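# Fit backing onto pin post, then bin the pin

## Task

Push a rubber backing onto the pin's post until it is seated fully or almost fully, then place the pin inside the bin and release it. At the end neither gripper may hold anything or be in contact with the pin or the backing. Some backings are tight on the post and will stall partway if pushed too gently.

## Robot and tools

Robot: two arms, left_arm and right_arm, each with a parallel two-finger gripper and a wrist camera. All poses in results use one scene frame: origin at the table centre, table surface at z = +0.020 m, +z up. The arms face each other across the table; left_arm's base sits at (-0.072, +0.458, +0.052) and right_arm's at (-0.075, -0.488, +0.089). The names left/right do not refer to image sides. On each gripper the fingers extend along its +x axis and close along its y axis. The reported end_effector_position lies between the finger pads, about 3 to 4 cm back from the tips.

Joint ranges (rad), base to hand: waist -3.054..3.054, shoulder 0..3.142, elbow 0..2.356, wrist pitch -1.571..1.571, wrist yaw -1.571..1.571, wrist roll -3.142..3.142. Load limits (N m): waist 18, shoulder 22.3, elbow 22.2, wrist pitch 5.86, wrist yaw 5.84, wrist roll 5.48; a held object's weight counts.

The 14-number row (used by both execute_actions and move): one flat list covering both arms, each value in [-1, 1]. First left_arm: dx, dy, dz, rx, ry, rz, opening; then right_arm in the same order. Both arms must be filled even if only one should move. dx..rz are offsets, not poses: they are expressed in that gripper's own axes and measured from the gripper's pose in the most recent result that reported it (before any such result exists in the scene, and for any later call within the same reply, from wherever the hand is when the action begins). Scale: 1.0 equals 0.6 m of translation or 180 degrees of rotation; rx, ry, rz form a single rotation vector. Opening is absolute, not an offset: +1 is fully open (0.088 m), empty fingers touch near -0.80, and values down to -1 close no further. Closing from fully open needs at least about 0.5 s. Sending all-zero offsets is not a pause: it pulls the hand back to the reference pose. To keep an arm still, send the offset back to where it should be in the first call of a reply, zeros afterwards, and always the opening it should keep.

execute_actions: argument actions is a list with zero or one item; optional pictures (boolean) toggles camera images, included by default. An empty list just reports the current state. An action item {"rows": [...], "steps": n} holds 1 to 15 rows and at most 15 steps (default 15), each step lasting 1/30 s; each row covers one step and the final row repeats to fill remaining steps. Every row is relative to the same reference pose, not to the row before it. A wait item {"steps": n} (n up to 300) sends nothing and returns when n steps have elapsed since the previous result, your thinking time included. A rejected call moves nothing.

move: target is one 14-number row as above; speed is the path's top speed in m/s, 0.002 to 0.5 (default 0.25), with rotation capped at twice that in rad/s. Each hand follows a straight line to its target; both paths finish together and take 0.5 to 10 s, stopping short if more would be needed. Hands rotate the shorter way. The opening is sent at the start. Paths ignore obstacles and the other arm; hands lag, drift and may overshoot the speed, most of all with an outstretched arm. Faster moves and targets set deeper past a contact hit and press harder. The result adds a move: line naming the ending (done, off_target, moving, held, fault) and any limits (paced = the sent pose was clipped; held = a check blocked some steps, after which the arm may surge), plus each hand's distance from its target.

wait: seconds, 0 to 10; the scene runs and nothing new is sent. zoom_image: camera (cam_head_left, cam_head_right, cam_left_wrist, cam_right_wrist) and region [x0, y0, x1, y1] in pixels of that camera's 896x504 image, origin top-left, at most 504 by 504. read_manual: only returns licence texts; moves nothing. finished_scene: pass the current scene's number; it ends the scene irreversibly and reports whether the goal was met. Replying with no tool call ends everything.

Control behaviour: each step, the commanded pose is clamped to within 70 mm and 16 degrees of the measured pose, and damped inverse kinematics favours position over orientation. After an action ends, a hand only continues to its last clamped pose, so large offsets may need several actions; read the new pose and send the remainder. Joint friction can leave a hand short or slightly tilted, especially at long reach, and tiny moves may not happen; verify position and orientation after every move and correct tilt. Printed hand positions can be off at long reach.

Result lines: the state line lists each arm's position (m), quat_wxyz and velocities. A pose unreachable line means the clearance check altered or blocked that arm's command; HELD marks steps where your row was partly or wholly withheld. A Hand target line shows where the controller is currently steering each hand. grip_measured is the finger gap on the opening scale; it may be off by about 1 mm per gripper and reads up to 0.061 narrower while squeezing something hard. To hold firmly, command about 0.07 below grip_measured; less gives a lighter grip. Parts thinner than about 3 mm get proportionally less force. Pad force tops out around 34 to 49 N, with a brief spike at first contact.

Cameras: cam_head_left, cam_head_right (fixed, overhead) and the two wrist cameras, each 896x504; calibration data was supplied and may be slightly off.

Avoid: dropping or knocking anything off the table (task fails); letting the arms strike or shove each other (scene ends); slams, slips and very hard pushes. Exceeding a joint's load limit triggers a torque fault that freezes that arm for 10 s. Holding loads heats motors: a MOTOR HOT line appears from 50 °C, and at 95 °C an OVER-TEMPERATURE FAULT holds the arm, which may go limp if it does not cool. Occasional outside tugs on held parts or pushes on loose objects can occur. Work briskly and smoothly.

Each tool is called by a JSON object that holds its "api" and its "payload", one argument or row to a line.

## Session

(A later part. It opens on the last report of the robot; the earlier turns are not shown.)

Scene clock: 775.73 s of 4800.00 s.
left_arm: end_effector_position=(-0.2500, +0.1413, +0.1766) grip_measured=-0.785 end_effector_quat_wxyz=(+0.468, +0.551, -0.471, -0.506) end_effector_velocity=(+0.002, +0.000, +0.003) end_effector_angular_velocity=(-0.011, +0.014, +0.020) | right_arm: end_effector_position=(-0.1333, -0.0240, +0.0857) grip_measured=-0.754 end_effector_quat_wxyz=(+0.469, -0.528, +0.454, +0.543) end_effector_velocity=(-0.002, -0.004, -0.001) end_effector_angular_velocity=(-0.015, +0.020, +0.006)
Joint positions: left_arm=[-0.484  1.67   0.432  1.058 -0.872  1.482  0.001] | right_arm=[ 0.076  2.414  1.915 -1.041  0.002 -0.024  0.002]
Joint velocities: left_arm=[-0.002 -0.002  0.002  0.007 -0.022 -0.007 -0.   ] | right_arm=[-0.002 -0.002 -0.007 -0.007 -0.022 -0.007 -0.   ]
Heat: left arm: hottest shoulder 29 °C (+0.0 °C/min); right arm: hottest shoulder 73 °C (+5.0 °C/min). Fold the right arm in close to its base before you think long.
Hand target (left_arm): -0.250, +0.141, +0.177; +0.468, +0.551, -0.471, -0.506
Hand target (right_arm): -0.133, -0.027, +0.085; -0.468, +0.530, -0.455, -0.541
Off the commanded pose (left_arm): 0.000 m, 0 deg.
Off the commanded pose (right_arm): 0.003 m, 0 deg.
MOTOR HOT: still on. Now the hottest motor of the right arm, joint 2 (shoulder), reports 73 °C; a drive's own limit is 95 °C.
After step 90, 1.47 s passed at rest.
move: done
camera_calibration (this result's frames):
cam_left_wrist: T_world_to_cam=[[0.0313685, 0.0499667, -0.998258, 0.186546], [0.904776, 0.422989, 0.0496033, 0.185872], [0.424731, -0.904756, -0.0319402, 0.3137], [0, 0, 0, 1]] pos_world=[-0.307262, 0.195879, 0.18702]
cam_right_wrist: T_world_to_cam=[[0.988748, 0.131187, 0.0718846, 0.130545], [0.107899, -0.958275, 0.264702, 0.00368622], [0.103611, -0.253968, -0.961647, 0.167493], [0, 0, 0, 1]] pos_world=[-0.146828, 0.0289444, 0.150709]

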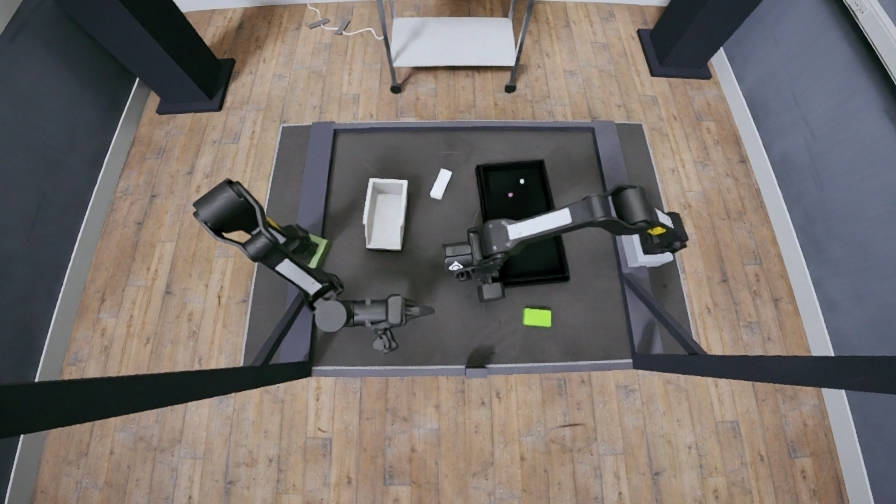

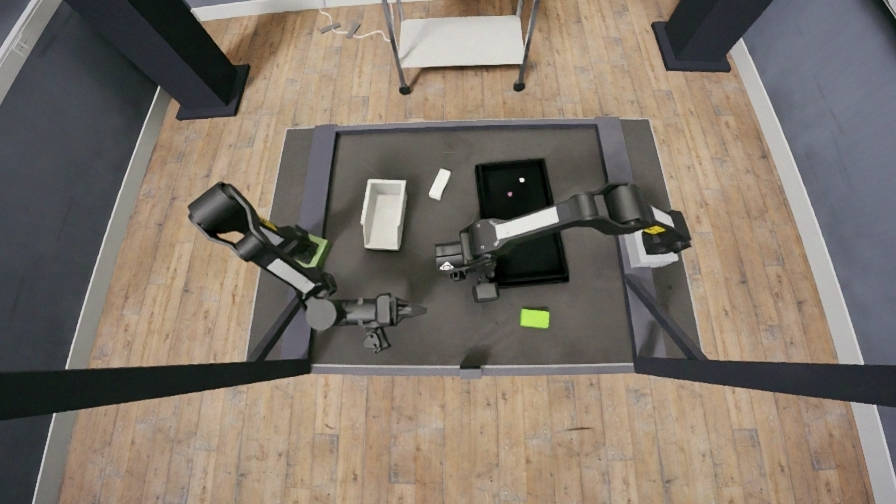

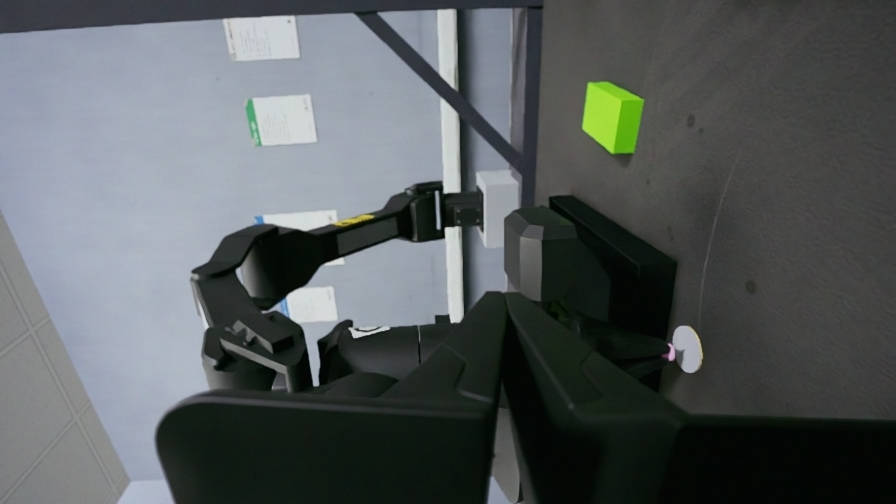

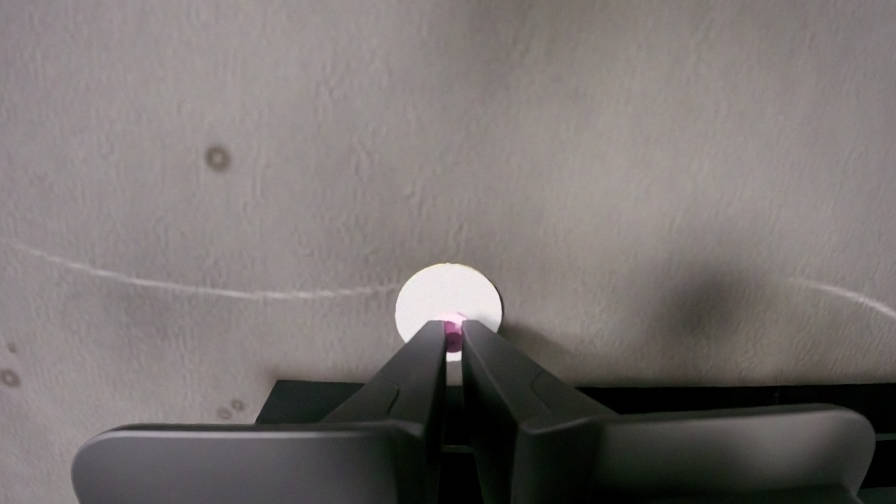

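{"api": "execute_actions", "payload": {
  "actions": []
}}

{"api": "move", "payload": {
  "target": [0,0,0,0,0,0,-0.9,0.006,0,-0.006,0,0.005,0,-0.8],
  "speed": 0.02
}}

{"api": "zoom_image", "payload": {
  "camera": "cam_right_wrist",
  "region": [370,230,530,370]
}}

Scene clock: 792.07 s of 4800.00 s.
left_arm: end_effector_position=(-0.2500, +0.1413, +0.1766) grip_measured=-0.785 end_effector_quat_wxyz=(+0.468, +0.551, -0.471, -0.506) end_effector_velocity=(+0.001, +0.001, -0.003) end_effector_angular_velocity=(+0.007, -0.003, +0.006) | right_arm: end_effector_position=(-0.1333, -0.0240, +0.0857) grip_measured=-0.754 end_effector_quat_wxyz=(+0.469, -0.528, +0.454, +0.543) end_effector_velocity=(+0.000, -0.002, +0.000) end_effector_angular_velocity=(-0.008, +0.006, +0.005)
Joint positions: left_arm=[-0.484  1.67   0.432  1.058 -0.872  1.482  0.001] | right_arm=[ 0.076  2.414  1.915 -1.041  0.002 -0.024  0.002]
Joint velocities: left_arm=[-0.002  0.002 -0.002 -0.007 -0.007 -0.007 -0.   ] | right_arm=[-0.002 -0.002 -0.002 -0.007 -0.007 -0.007 -0.   ]
Heat: left arm: hottest shoulder 29 °C (+0.0 °C/min); right arm: hottest shoulder 74 °C (+2.0 °C/min). Fold the right arm in close to its base before you think long.
Hand target (left_arm): -0.250, +0.141, +0.177; +0.468, +0.551, -0.471, -0.506
Hand target (right_arm): -0.133, -0.027, +0.085; -0.468, +0.530, -0.455, -0.541
Off the commanded pose (left_arm): 0.000 m, 0 deg.
Off the commanded pose (right_arm): 0.003 m, 0 deg.
MOTOR HOT: still on. Now the hottest motor of the right arm, joint 2 (shoulder), reports 74 °C; a drive's own limit is 95 °C.
Steps of this call (steps 1 to 90: nothing new was sent; then 13.33 s passed at rest). Readings (end_effector_position):
1: left_arm (-0.2500, +0.1413, +0.1766) | right_arm (-0.1333, -0.0240, +0.0857)
2: left_arm (-0.2500, +0.1413, +0.1766) | right_arm (-0.1333, -0.0240, +0.0857)
4: left_arm (-0.2500, +0.1413, +0.1766) | right_arm (-0.1333, -0.0240, +0.0857)
8: left_arm (-0.2500, +0.1413, +0.1766) | right_arm (-0.1333, -0.0240, +0.0857)
90: the state above
camera_calibration (this result's frames):
cam_left_wrist: T_world_to_cam=[[0.0313685, 0.0499667, -0.998258, 0.186546], [0.904776, 0.422989, 0.0496033, 0.185872], [0.424731, -0.904756, -0.0319402, 0.3137], [0, 0, 0, 1]] pos_world=[-0.307262, 0.195879, 0.18702]
cam_right_wrist: T_world_to_cam=[[0.988745, 0.131214, 0.0718818, 0.130547], [0.107886, -0.958174, 0.26507, 0.00357589], [0.103656, -0.254332, -0.961546, 0.167457], [0, 0, 0, 1]] pos_world=[-0.146821, 0.0288865, 0.150686]

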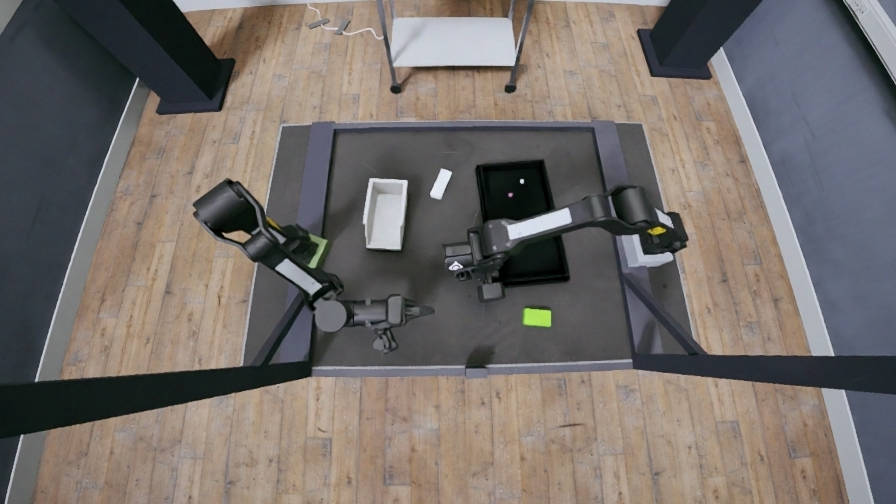

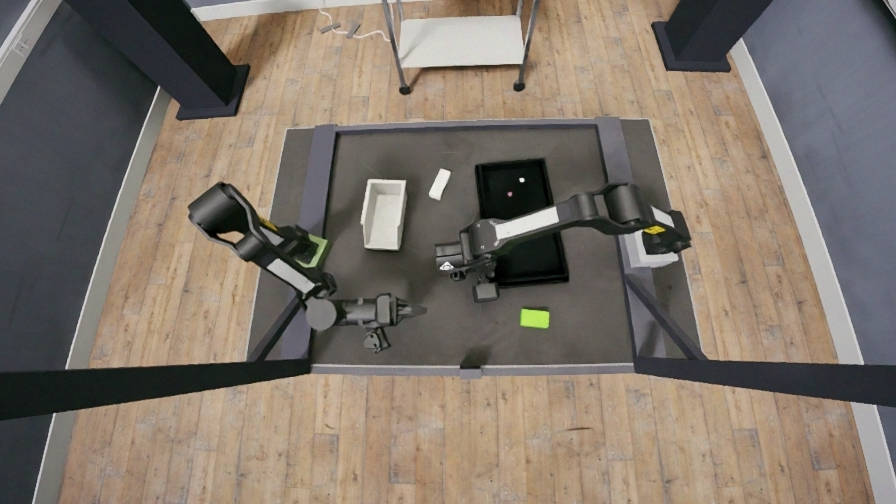

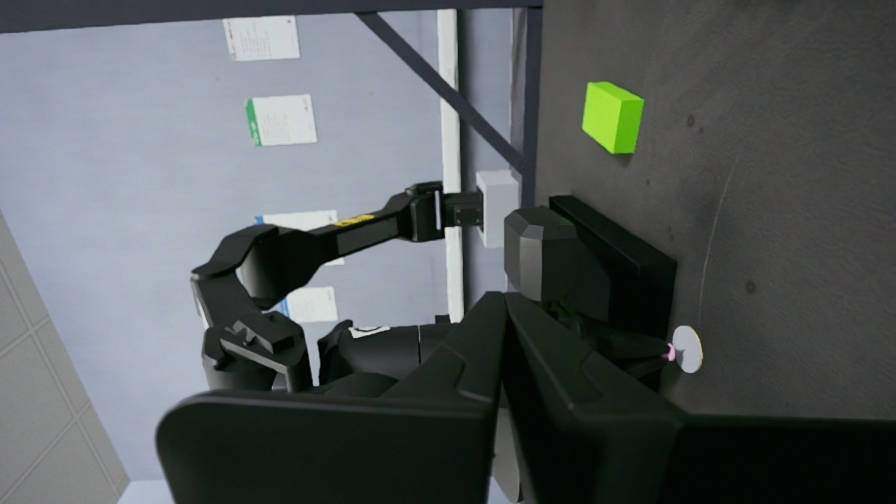

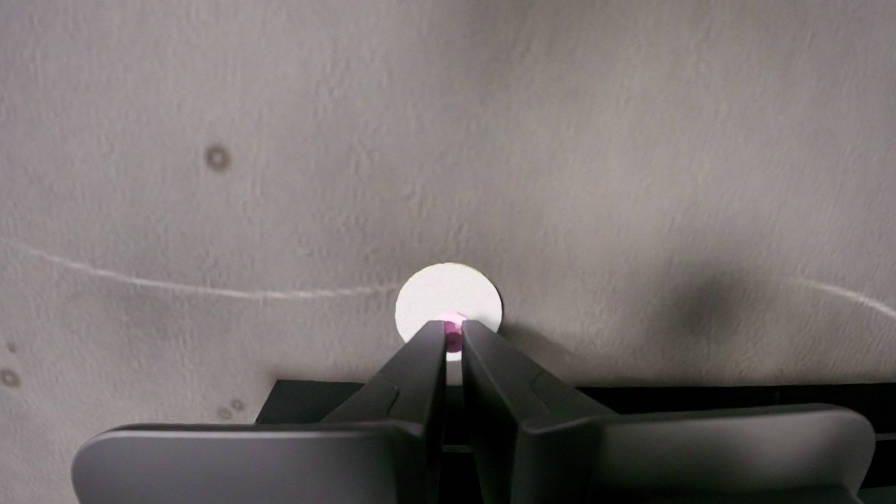

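Scene clock: 792.77 s of 4800.00 s.
left_arm: end_effector_position=(-0.2500, +0.1413, +0.1766) grip_measured=-0.785 end_effector_quat_wxyz=(+0.468, +0.551, -0.471, -0.506) end_effector_velocity=(+0.000, +0.001, -0.002) end_effector_angular_velocity=(+0.010, -0.006, +0.006) | right_arm: end_effector_position=(-0.1332, -0.0243, +0.0857) grip_measured=-0.754 end_effector_quat_wxyz=(+0.469, -0.528, +0.454, +0.543) end_effector_velocity=(+0.000, -0.002, +0.000) end_effector_angular_velocity=(-0.008, +0.007, -0.010)
Joint positions: left_arm=[-0.484  1.67   0.432  1.058 -0.872  1.482  0.001] | right_arm=[ 0.076  2.414  1.915 -1.042  0.002 -0.024  0.002]
Joint velocities: left_arm=[-0.002 -0.002  0.002 -0.022 -0.007 -0.007 -0.   ] | right_arm=[-0.002 -0.002 -0.002 -0.007 -0.007  0.007 -0.   ]
Heat: left arm: hottest shoulder 29 °C (+0.0 °C/min); right arm: hottest shoulder 74 °C (+1.0 °C/min). Fold the right arm in close to its base before you think long.
Hand target (left_arm): -0.250, +0.141, +0.177; +0.468, +0.551, -0.471, -0.506
Hand target (right_arm): -0.133, -0.027, +0.082; -0.466, +0.532, -0.457, -0.539
Off the commanded pose (left_arm): 0.000 m, 0 deg.
Off the commanded pose (right_arm): 0.005 m, 1 deg.
MOTOR HOT: still on. Now the hottest motor of the right arm, joint 2 (shoulder), reports 74 °C; a drive's own limit is 95 °C.
move: done
camera_calibration (this result's frames):
cam_left_wrist: T_world_to_cam=[[0.0313685, 0.0499667, -0.998258, 0.186546], [0.904776, 0.422989, 0.0496033, 0.185872], [0.424731, -0.904756, -0.0319402, 0.3137], [0, 0, 0, 1]] pos_world=[-0.307262, 0.195879, 0.18702]
cam_right_wrist: T_world_to_cam=[[0.988734, 0.131295, 0.0718735, 0.13055], [0.107848, -0.957873, 0.266173, 0.00324496], [0.103793, -0.255423, -0.961242, 0.167349], [0, 0, 0, 1]] pos_world=[-0.146799, 0.0287125, 0.150616]

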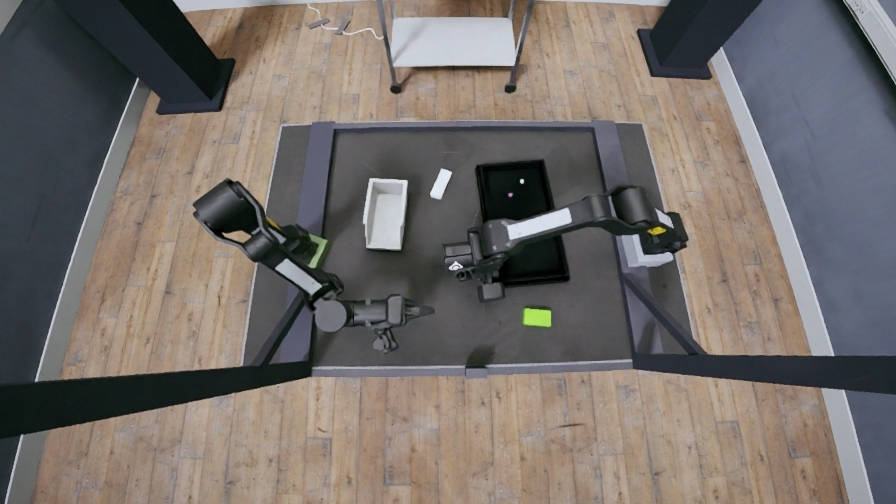

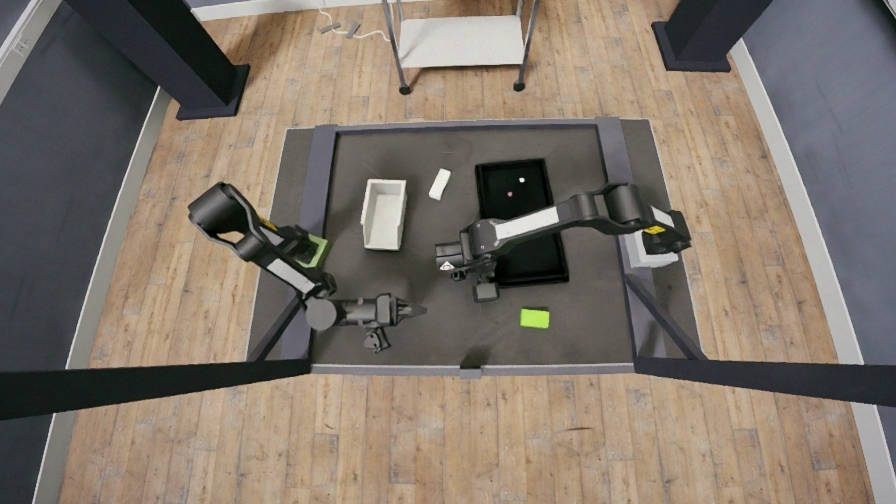

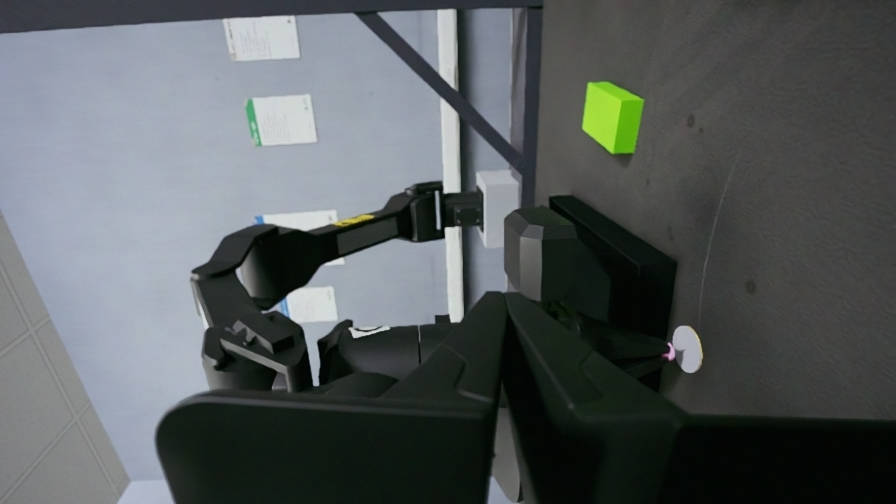

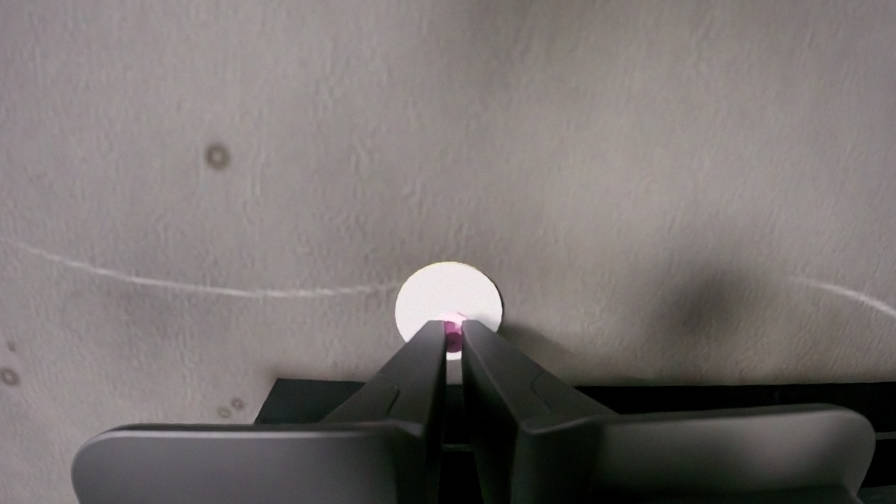

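Region (370, 230, 530, 370) of cam_right_wrist's 896x504 image, scaled by 3.150, with more detail than that image has; it fills the top 441 rows of this view, and the rest is white.

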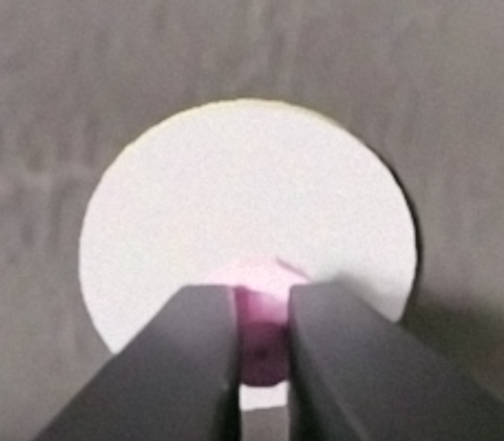

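{"api": "move", "payload": {
  "target": [0,0,0,0,0,0,-0.9,0.011,0,-0.008,0,0.006,0,-0.8],
  "speed": 0.02
}}

{"api": "zoom_image", "payload": {
  "camera": "cam_right_wrist",
  "region": [370,230,530,370]
}}

{"api": "zoom_image", "payload": {
  "camera": "cam_left_wrist",
  "region": [630,310,730,390]
}}

Scene clock: 795.67 s of 4800.00 s.
left_arm: end_effector_position=(-0.2500, +0.1413, +0.1766) grip_measured=-0.785 end_effector_quat_wxyz=(+0.468, +0.551, -0.471, -0.506) end_effector_velocity=(+0.001, +0.001, -0.003) end_effector_angular_velocity=(+0.006, +0.012, +0.007) | right_arm: end_effector_position=(-0.1331, -0.0257, +0.0843) grip_measured=-0.754 end_effector_quat_wxyz=(+0.468, -0.530, +0.455, +0.542) end_effector_velocity=(+0.001, -0.007, -0.003) end_effector_angular_velocity=(-0.032, +0.003, +0.020)
Joint positions: left_arm=[-0.484  1.67   0.432  1.058 -0.872  1.482  0.001] | right_arm=[ 0.076  2.414  1.91  -1.042  0.002 -0.024  0.002]
Joint velocities: left_arm=[-0.002  0.002 -0.002 -0.007 -0.007 -0.022  0.   ] | right_arm=[-0.002  0.002 -0.007 -0.022 -0.007 -0.022 -0.   ]
Heat: left arm: hottest shoulder 29 °C (+0.0 °C/min); right arm: hottest shoulder 74 °C (+1.0 °C/min). Fold the right arm in close to its base before you think long.
Hand target (left_arm): -0.250, +0.141, +0.177; +0.468, +0.551, -0.471, -0.506
Hand target (right_arm): -0.133, -0.029, +0.079; -0.465, +0.533, -0.458, -0.538
Off the commanded pose (left_arm): 0.000 m, 0 deg.
Off the commanded pose (right_arm): 0.006 m, 1 deg.
MOTOR HOT: still on. Now the hottest motor of the right arm, joint 2 (shoulder), reports 74 °C; a drive's own limit is 95 °C.
move: done
camera_calibration (this result's frames):
cam_left_wrist: T_world_to_cam=[[0.0313685, 0.0499667, -0.998258, 0.186546], [0.904776, 0.422989, 0.0496033, 0.185872], [0.424731, -0.904756, -0.0319402, 0.3137], [0, 0, 0, 1]] pos_world=[-0.307262, 0.195879, 0.18702]
cam_right_wrist: T_world_to_cam=[[0.98869, 0.131649, 0.0718364, 0.13067], [0.107683, -0.956551, 0.27095, 0.00183129], [0.104386, -0.26015, -0.959909, 0.165438], [0, 0, 0, 1]] pos_world=[-0.146658, 0.0275879, 0.148923]

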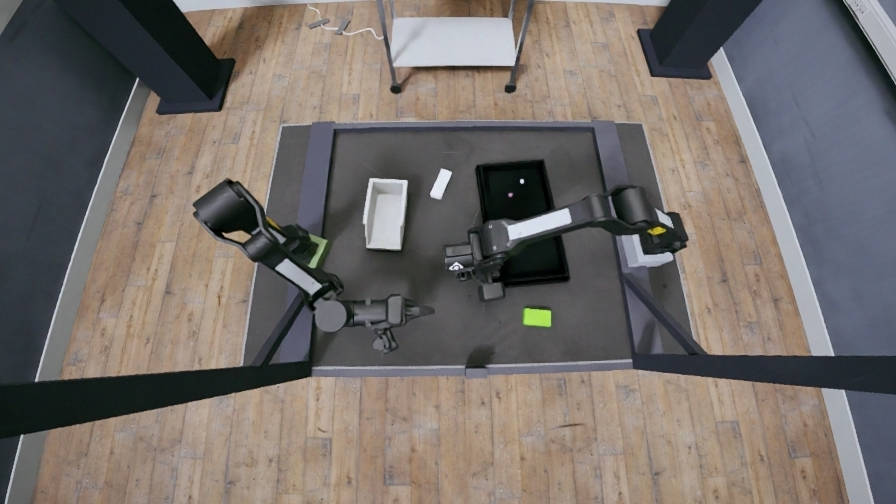

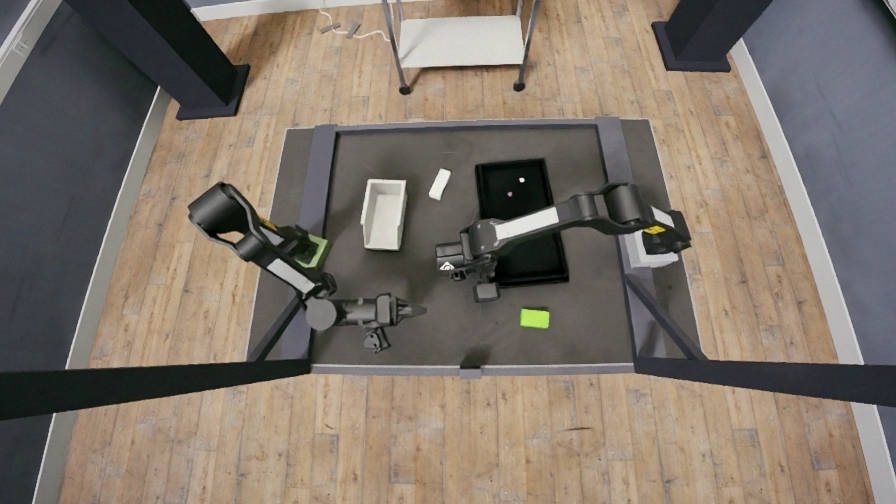

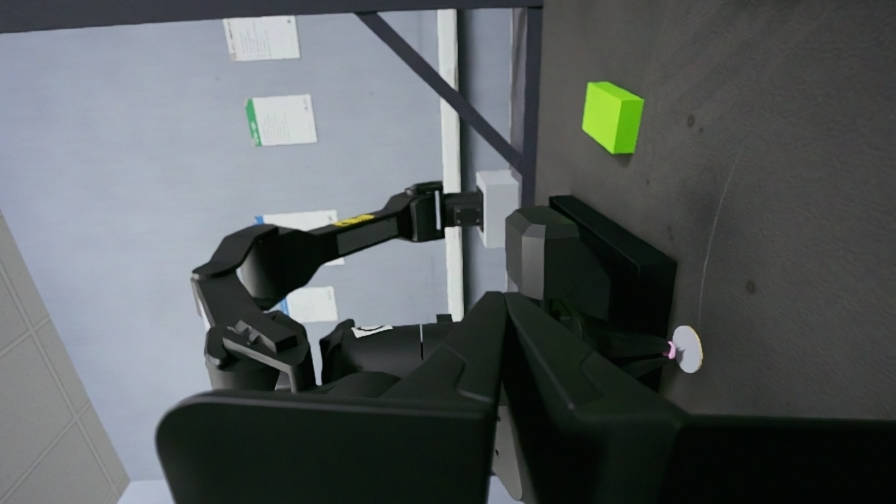

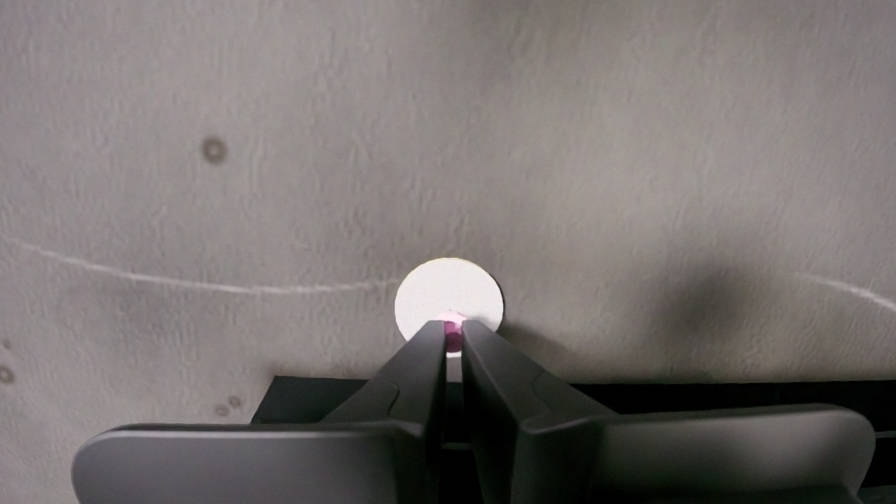

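Region (370, 230, 530, 370) of cam_right_wrist's 896x504 image, scaled by 3.150, with more detail than that image has; it fills the top 441 rows of this view, and the rest is white.

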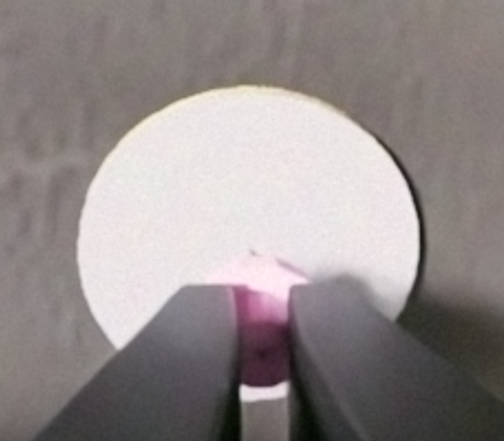

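Region (630, 310, 730, 390) of cam_left_wrist's 896x504 image, scaled by 5.040, with more detail than that image has; it fills the top 403 rows of this view, and the rest is white.

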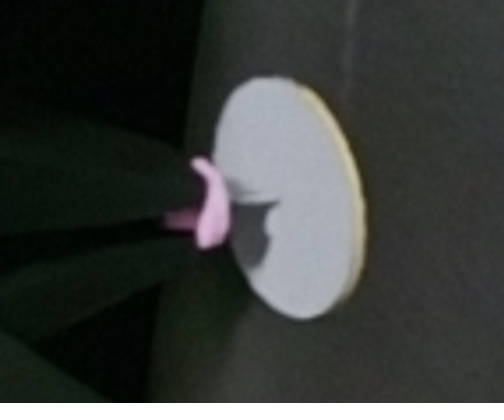

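{"api": "move", "payload": {
  "target": [0,0,0,0,0,0,-0.9,0.012,0,-0.002,0,0.004,0,-0.8],
  "speed": 0.02
}}

{"api": "zoom_image", "payload": {
  "camera": "cam_right_wrist",
  "region": [370,230,530,370]
}}

{"api": "zoom_image", "payload": {
  "camera": "cam_left_wrist",
  "region": [630,310,730,390]
}}

Scene clock: 799.97 s of 4800.00 s.
left_arm: end_effector_position=(-0.2500, +0.1413, +0.1766) grip_measured=-0.785 end_effector_quat_wxyz=(+0.468, +0.551, -0.471, -0.506) end_effector_velocity=(+0.001, +0.001, -0.001) end_effector_angular_velocity=(+0.003, +0.015, +0.007) | right_arm: end_effector_position=(-0.1331, -0.0255, +0.0842) grip_measured=-0.754 end_effector_quat_wxyz=(+0.468, -0.529, +0.455, +0.542) end_effector_velocity=(+0.002, -0.000, +0.002) end_effector_angular_velocity=(-0.003, +0.007, +0.000)
Joint positions: left_arm=[-0.484  1.67   0.432  1.058 -0.872  1.482  0.001] | right_arm=[ 0.076  2.414  1.909 -1.04   0.002 -0.024  0.002]
Joint velocities: left_arm=[-0.002 -0.002 -0.002 -0.007 -0.007 -0.022 -0.   ] | right_arm=[-0.007 -0.002  0.002 -0.007 -0.007 -0.007 -0.   ]
Heat: left arm: hottest shoulder 29 °C (+0.0 °C/min); right arm: hottest shoulder 73 °C (-1.0 °C/min). Fold the right arm in close to its base before you think long.
Hand target (left_arm): -0.250, +0.141, +0.177; +0.468, +0.551, -0.471, -0.506
Hand target (right_arm): -0.133, -0.027, +0.077; -0.465, +0.533, -0.458, -0.539
Off the commanded pose (left_arm): 0.000 m, 0 deg.
Off the commanded pose (right_arm): 0.007 m, 1 deg.
MOTOR HOT: still on. Now the hottest motor of the right arm, joint 2 (shoulder), reports 73 °C; a drive's own limit is 95 °C.
After step 90, 0.60 s passed at rest.
move: done
camera_calibration (this result's frames):
cam_left_wrist: T_world_to_cam=[[0.0313685, 0.0499667, -0.998258, 0.186546], [0.904776, 0.422989, 0.0496033, 0.185872], [0.424731, -0.904756, -0.0319402, 0.3137], [0, 0, 0, 1]] pos_world=[-0.307262, 0.195879, 0.18702]
cam_right_wrist: T_world_to_cam=[[0.9887, 0.131567, 0.0718451, 0.130673], [0.107721, -0.956858, 0.269848, 0.00216088], [0.104249, -0.25906, -0.960219, 0.165452], [0, 0, 0, 1]] pos_world=[-0.146677, 0.0277373, 0.148898]

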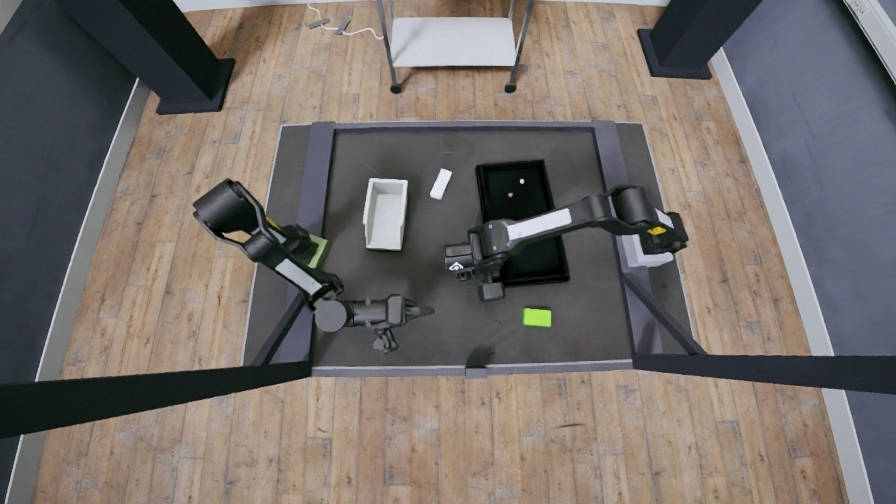

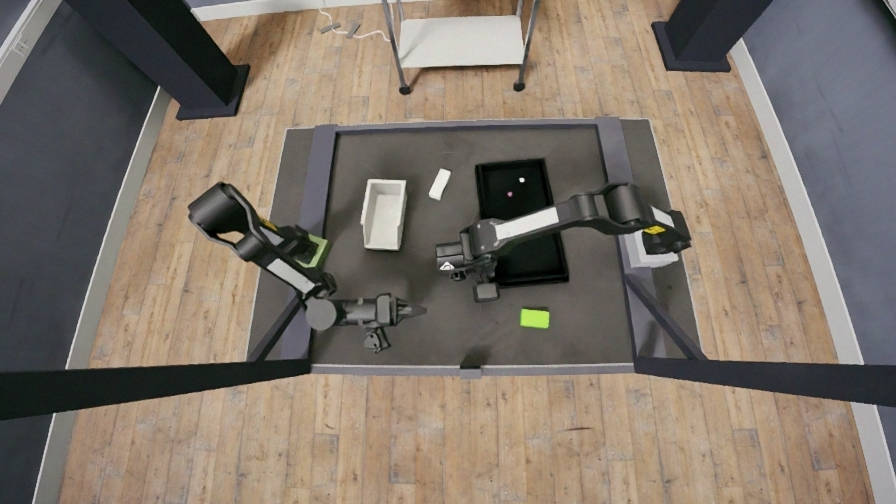

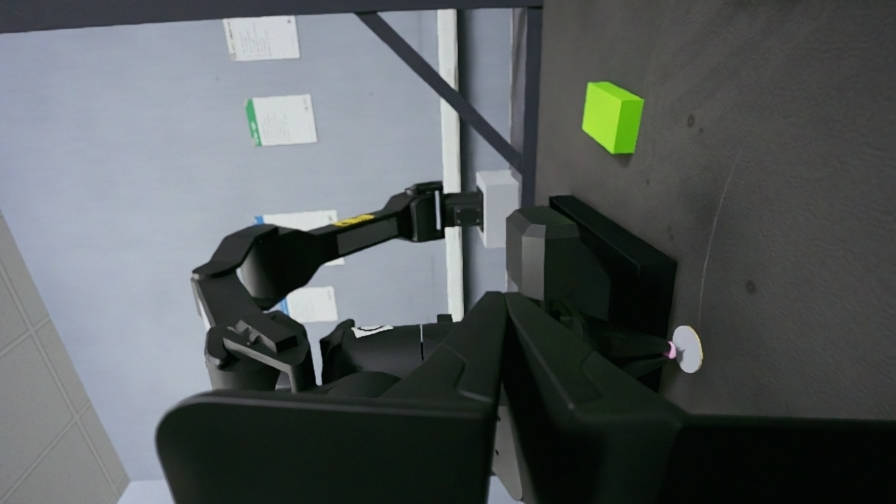

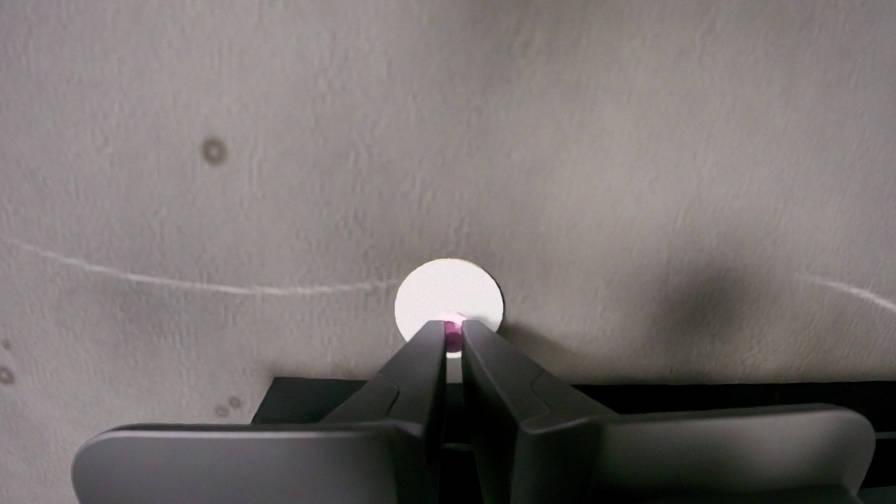

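Region (370, 230, 530, 370) of cam_right_wrist's 896x504 image, scaled by 3.150, with more detail than that image has; it fills the top 441 rows of this view, and the rest is white.

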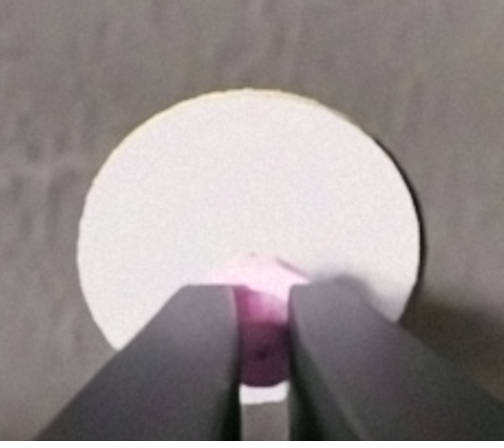

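Region (630, 310, 730, 390) of cam_left_wrist's 896x504 image, scaled by 5.040, with more detail than that image has; it fills the top 403 rows of this view, and the rest is white.

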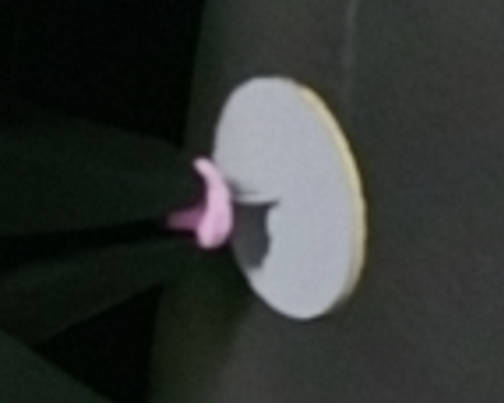

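{"api": "move", "payload": {
  "target": [0,0,0,0,0,0,-0.9,0.017,0,-0.001,0,0.004,0,-0.8],
  "speed": 0.015
}}

{"api": "zoom_image", "payload": {
  "camera": "cam_right_wrist",
  "region": [370,230,530,370]
}}

{"api": "zoom_image", "payload": {
  "camera": "cam_left_wrist",
  "region": [630,310,730,390]
}}

Scene clock: 804.37 s of 4800.00 s.
left_arm: end_effector_position=(-0.2500, +0.1413, +0.1766) grip_measured=-0.785 end_effector_quat_wxyz=(+0.468, +0.551, -0.471, -0.506) end_effector_velocity=(+0.001, +0.001, -0.001) end_effector_angular_velocity=(+0.003, +0.015, +0.007) | right_arm: end_effector_position=(-0.1332, -0.0242, +0.0827) grip_measured=-0.754 end_effector_quat_wxyz=(+0.469, -0.528, +0.454, +0.543) end_effector_velocity=(+0.002, -0.000, -0.006) end_effector_angular_velocity=(-0.006, -0.009, +0.019)
Joint positions: left_arm=[-0.484  1.67   0.432  1.058 -0.872  1.482  0.001] | right_arm=[ 0.076  2.417  1.909 -1.032  0.002 -0.024  0.002]
Joint velocities: left_arm=[-0.002 -0.002 -0.002 -0.007 -0.007 -0.022  0.   ] | right_arm=[-0.002  0.012 -0.002  0.007  0.007 -0.022 -0.   ]
Heat: left arm: hottest shoulder 29 °C (+0.0 °C/min); right arm: hottest shoulder 72 °C (-1.0 °C/min). Fold the right arm in close to its base before you think long.
Hand target (left_arm): -0.250, +0.141, +0.177; +0.468, +0.551, -0.471, -0.506
Hand target (right_arm): -0.133, -0.026, +0.074; -0.465, +0.533, -0.458, -0.539
Off the commanded pose (left_arm): 0.000 m, 0 deg.
Off the commanded pose (right_arm): 0.009 m, 1 deg.
MOTOR HOT: still on. Now the hottest motor of the right arm, joint 2 (shoulder), reports 72 °C; a drive's own limit is 95 °C.
After step 90, 0.50 s passed at rest.
move: off_target (right_arm)
camera_calibration (this result's frames):
cam_left_wrist: T_world_to_cam=[[0.0313685, 0.0499667, -0.998258, 0.186546], [0.904776, 0.422989, 0.0496033, 0.185872], [0.424731, -0.904756, -0.0319402, 0.3137], [0, 0, 0, 1]] pos_world=[-0.307262, 0.195879, 0.18702]
cam_right_wrist: T_world_to_cam=[[0.988738, 0.131268, 0.0718763, 0.130765], [0.107861, -0.957974, 0.265806, 0.00412945], [0.103747, -0.255059, -0.961343, 0.164494], [0, 0, 0, 1]] pos_world=[-0.146803, 0.0287465, 0.147639]

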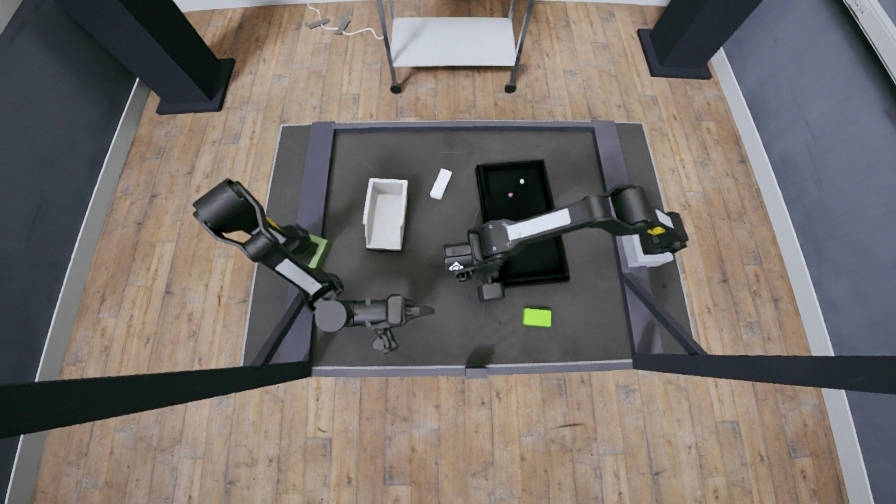

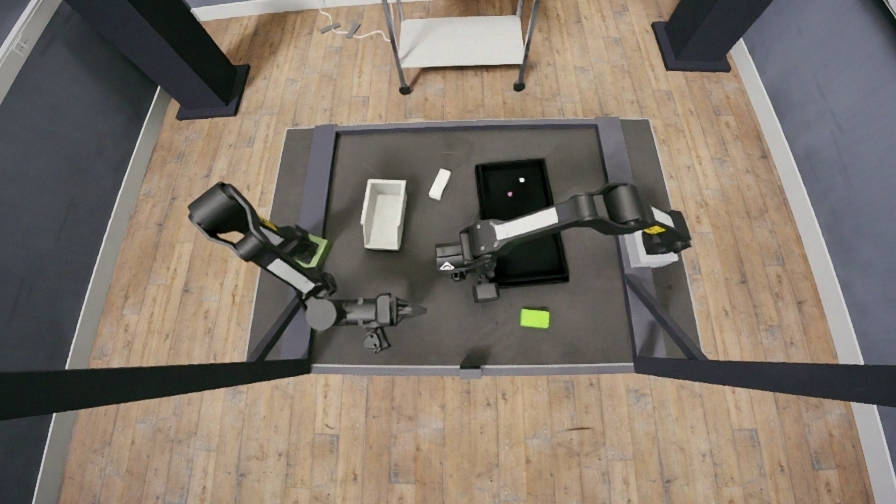

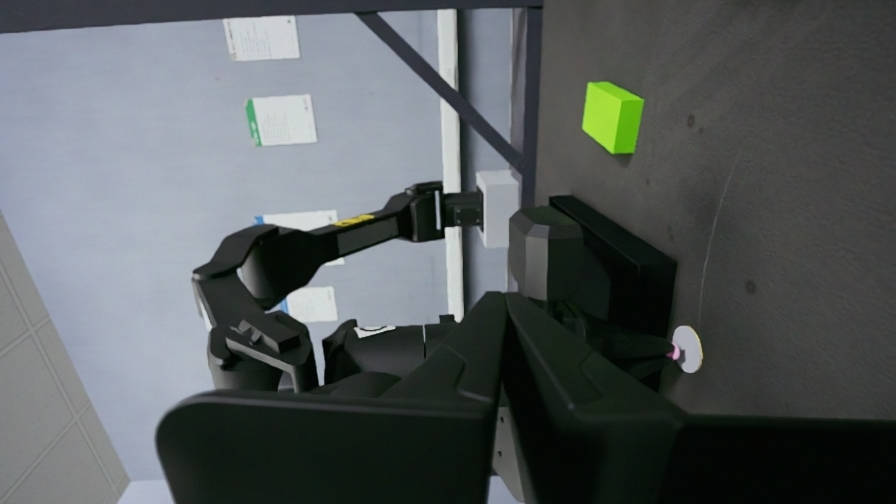

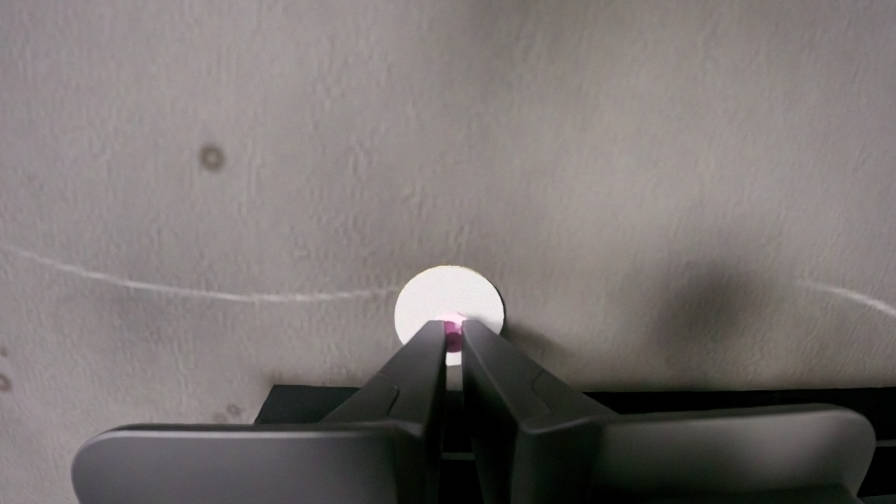

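Region (370, 230, 530, 370) of cam_right_wrist's 896x504 image, scaled by 3.150, with more detail than that image has; it fills the top 441 rows of this view, and the rest is white.

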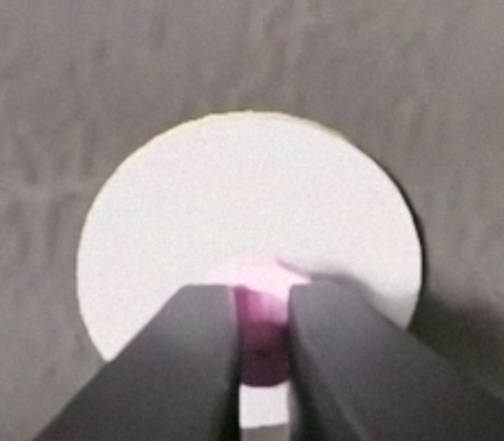

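Region (630, 310, 730, 390) of cam_left_wrist's 896x504 image, scaled by 5.040, with more detail than that image has; it fills the top 403 rows of this view, and the rest is white.

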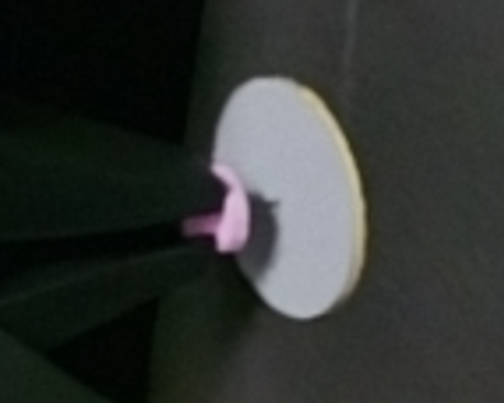

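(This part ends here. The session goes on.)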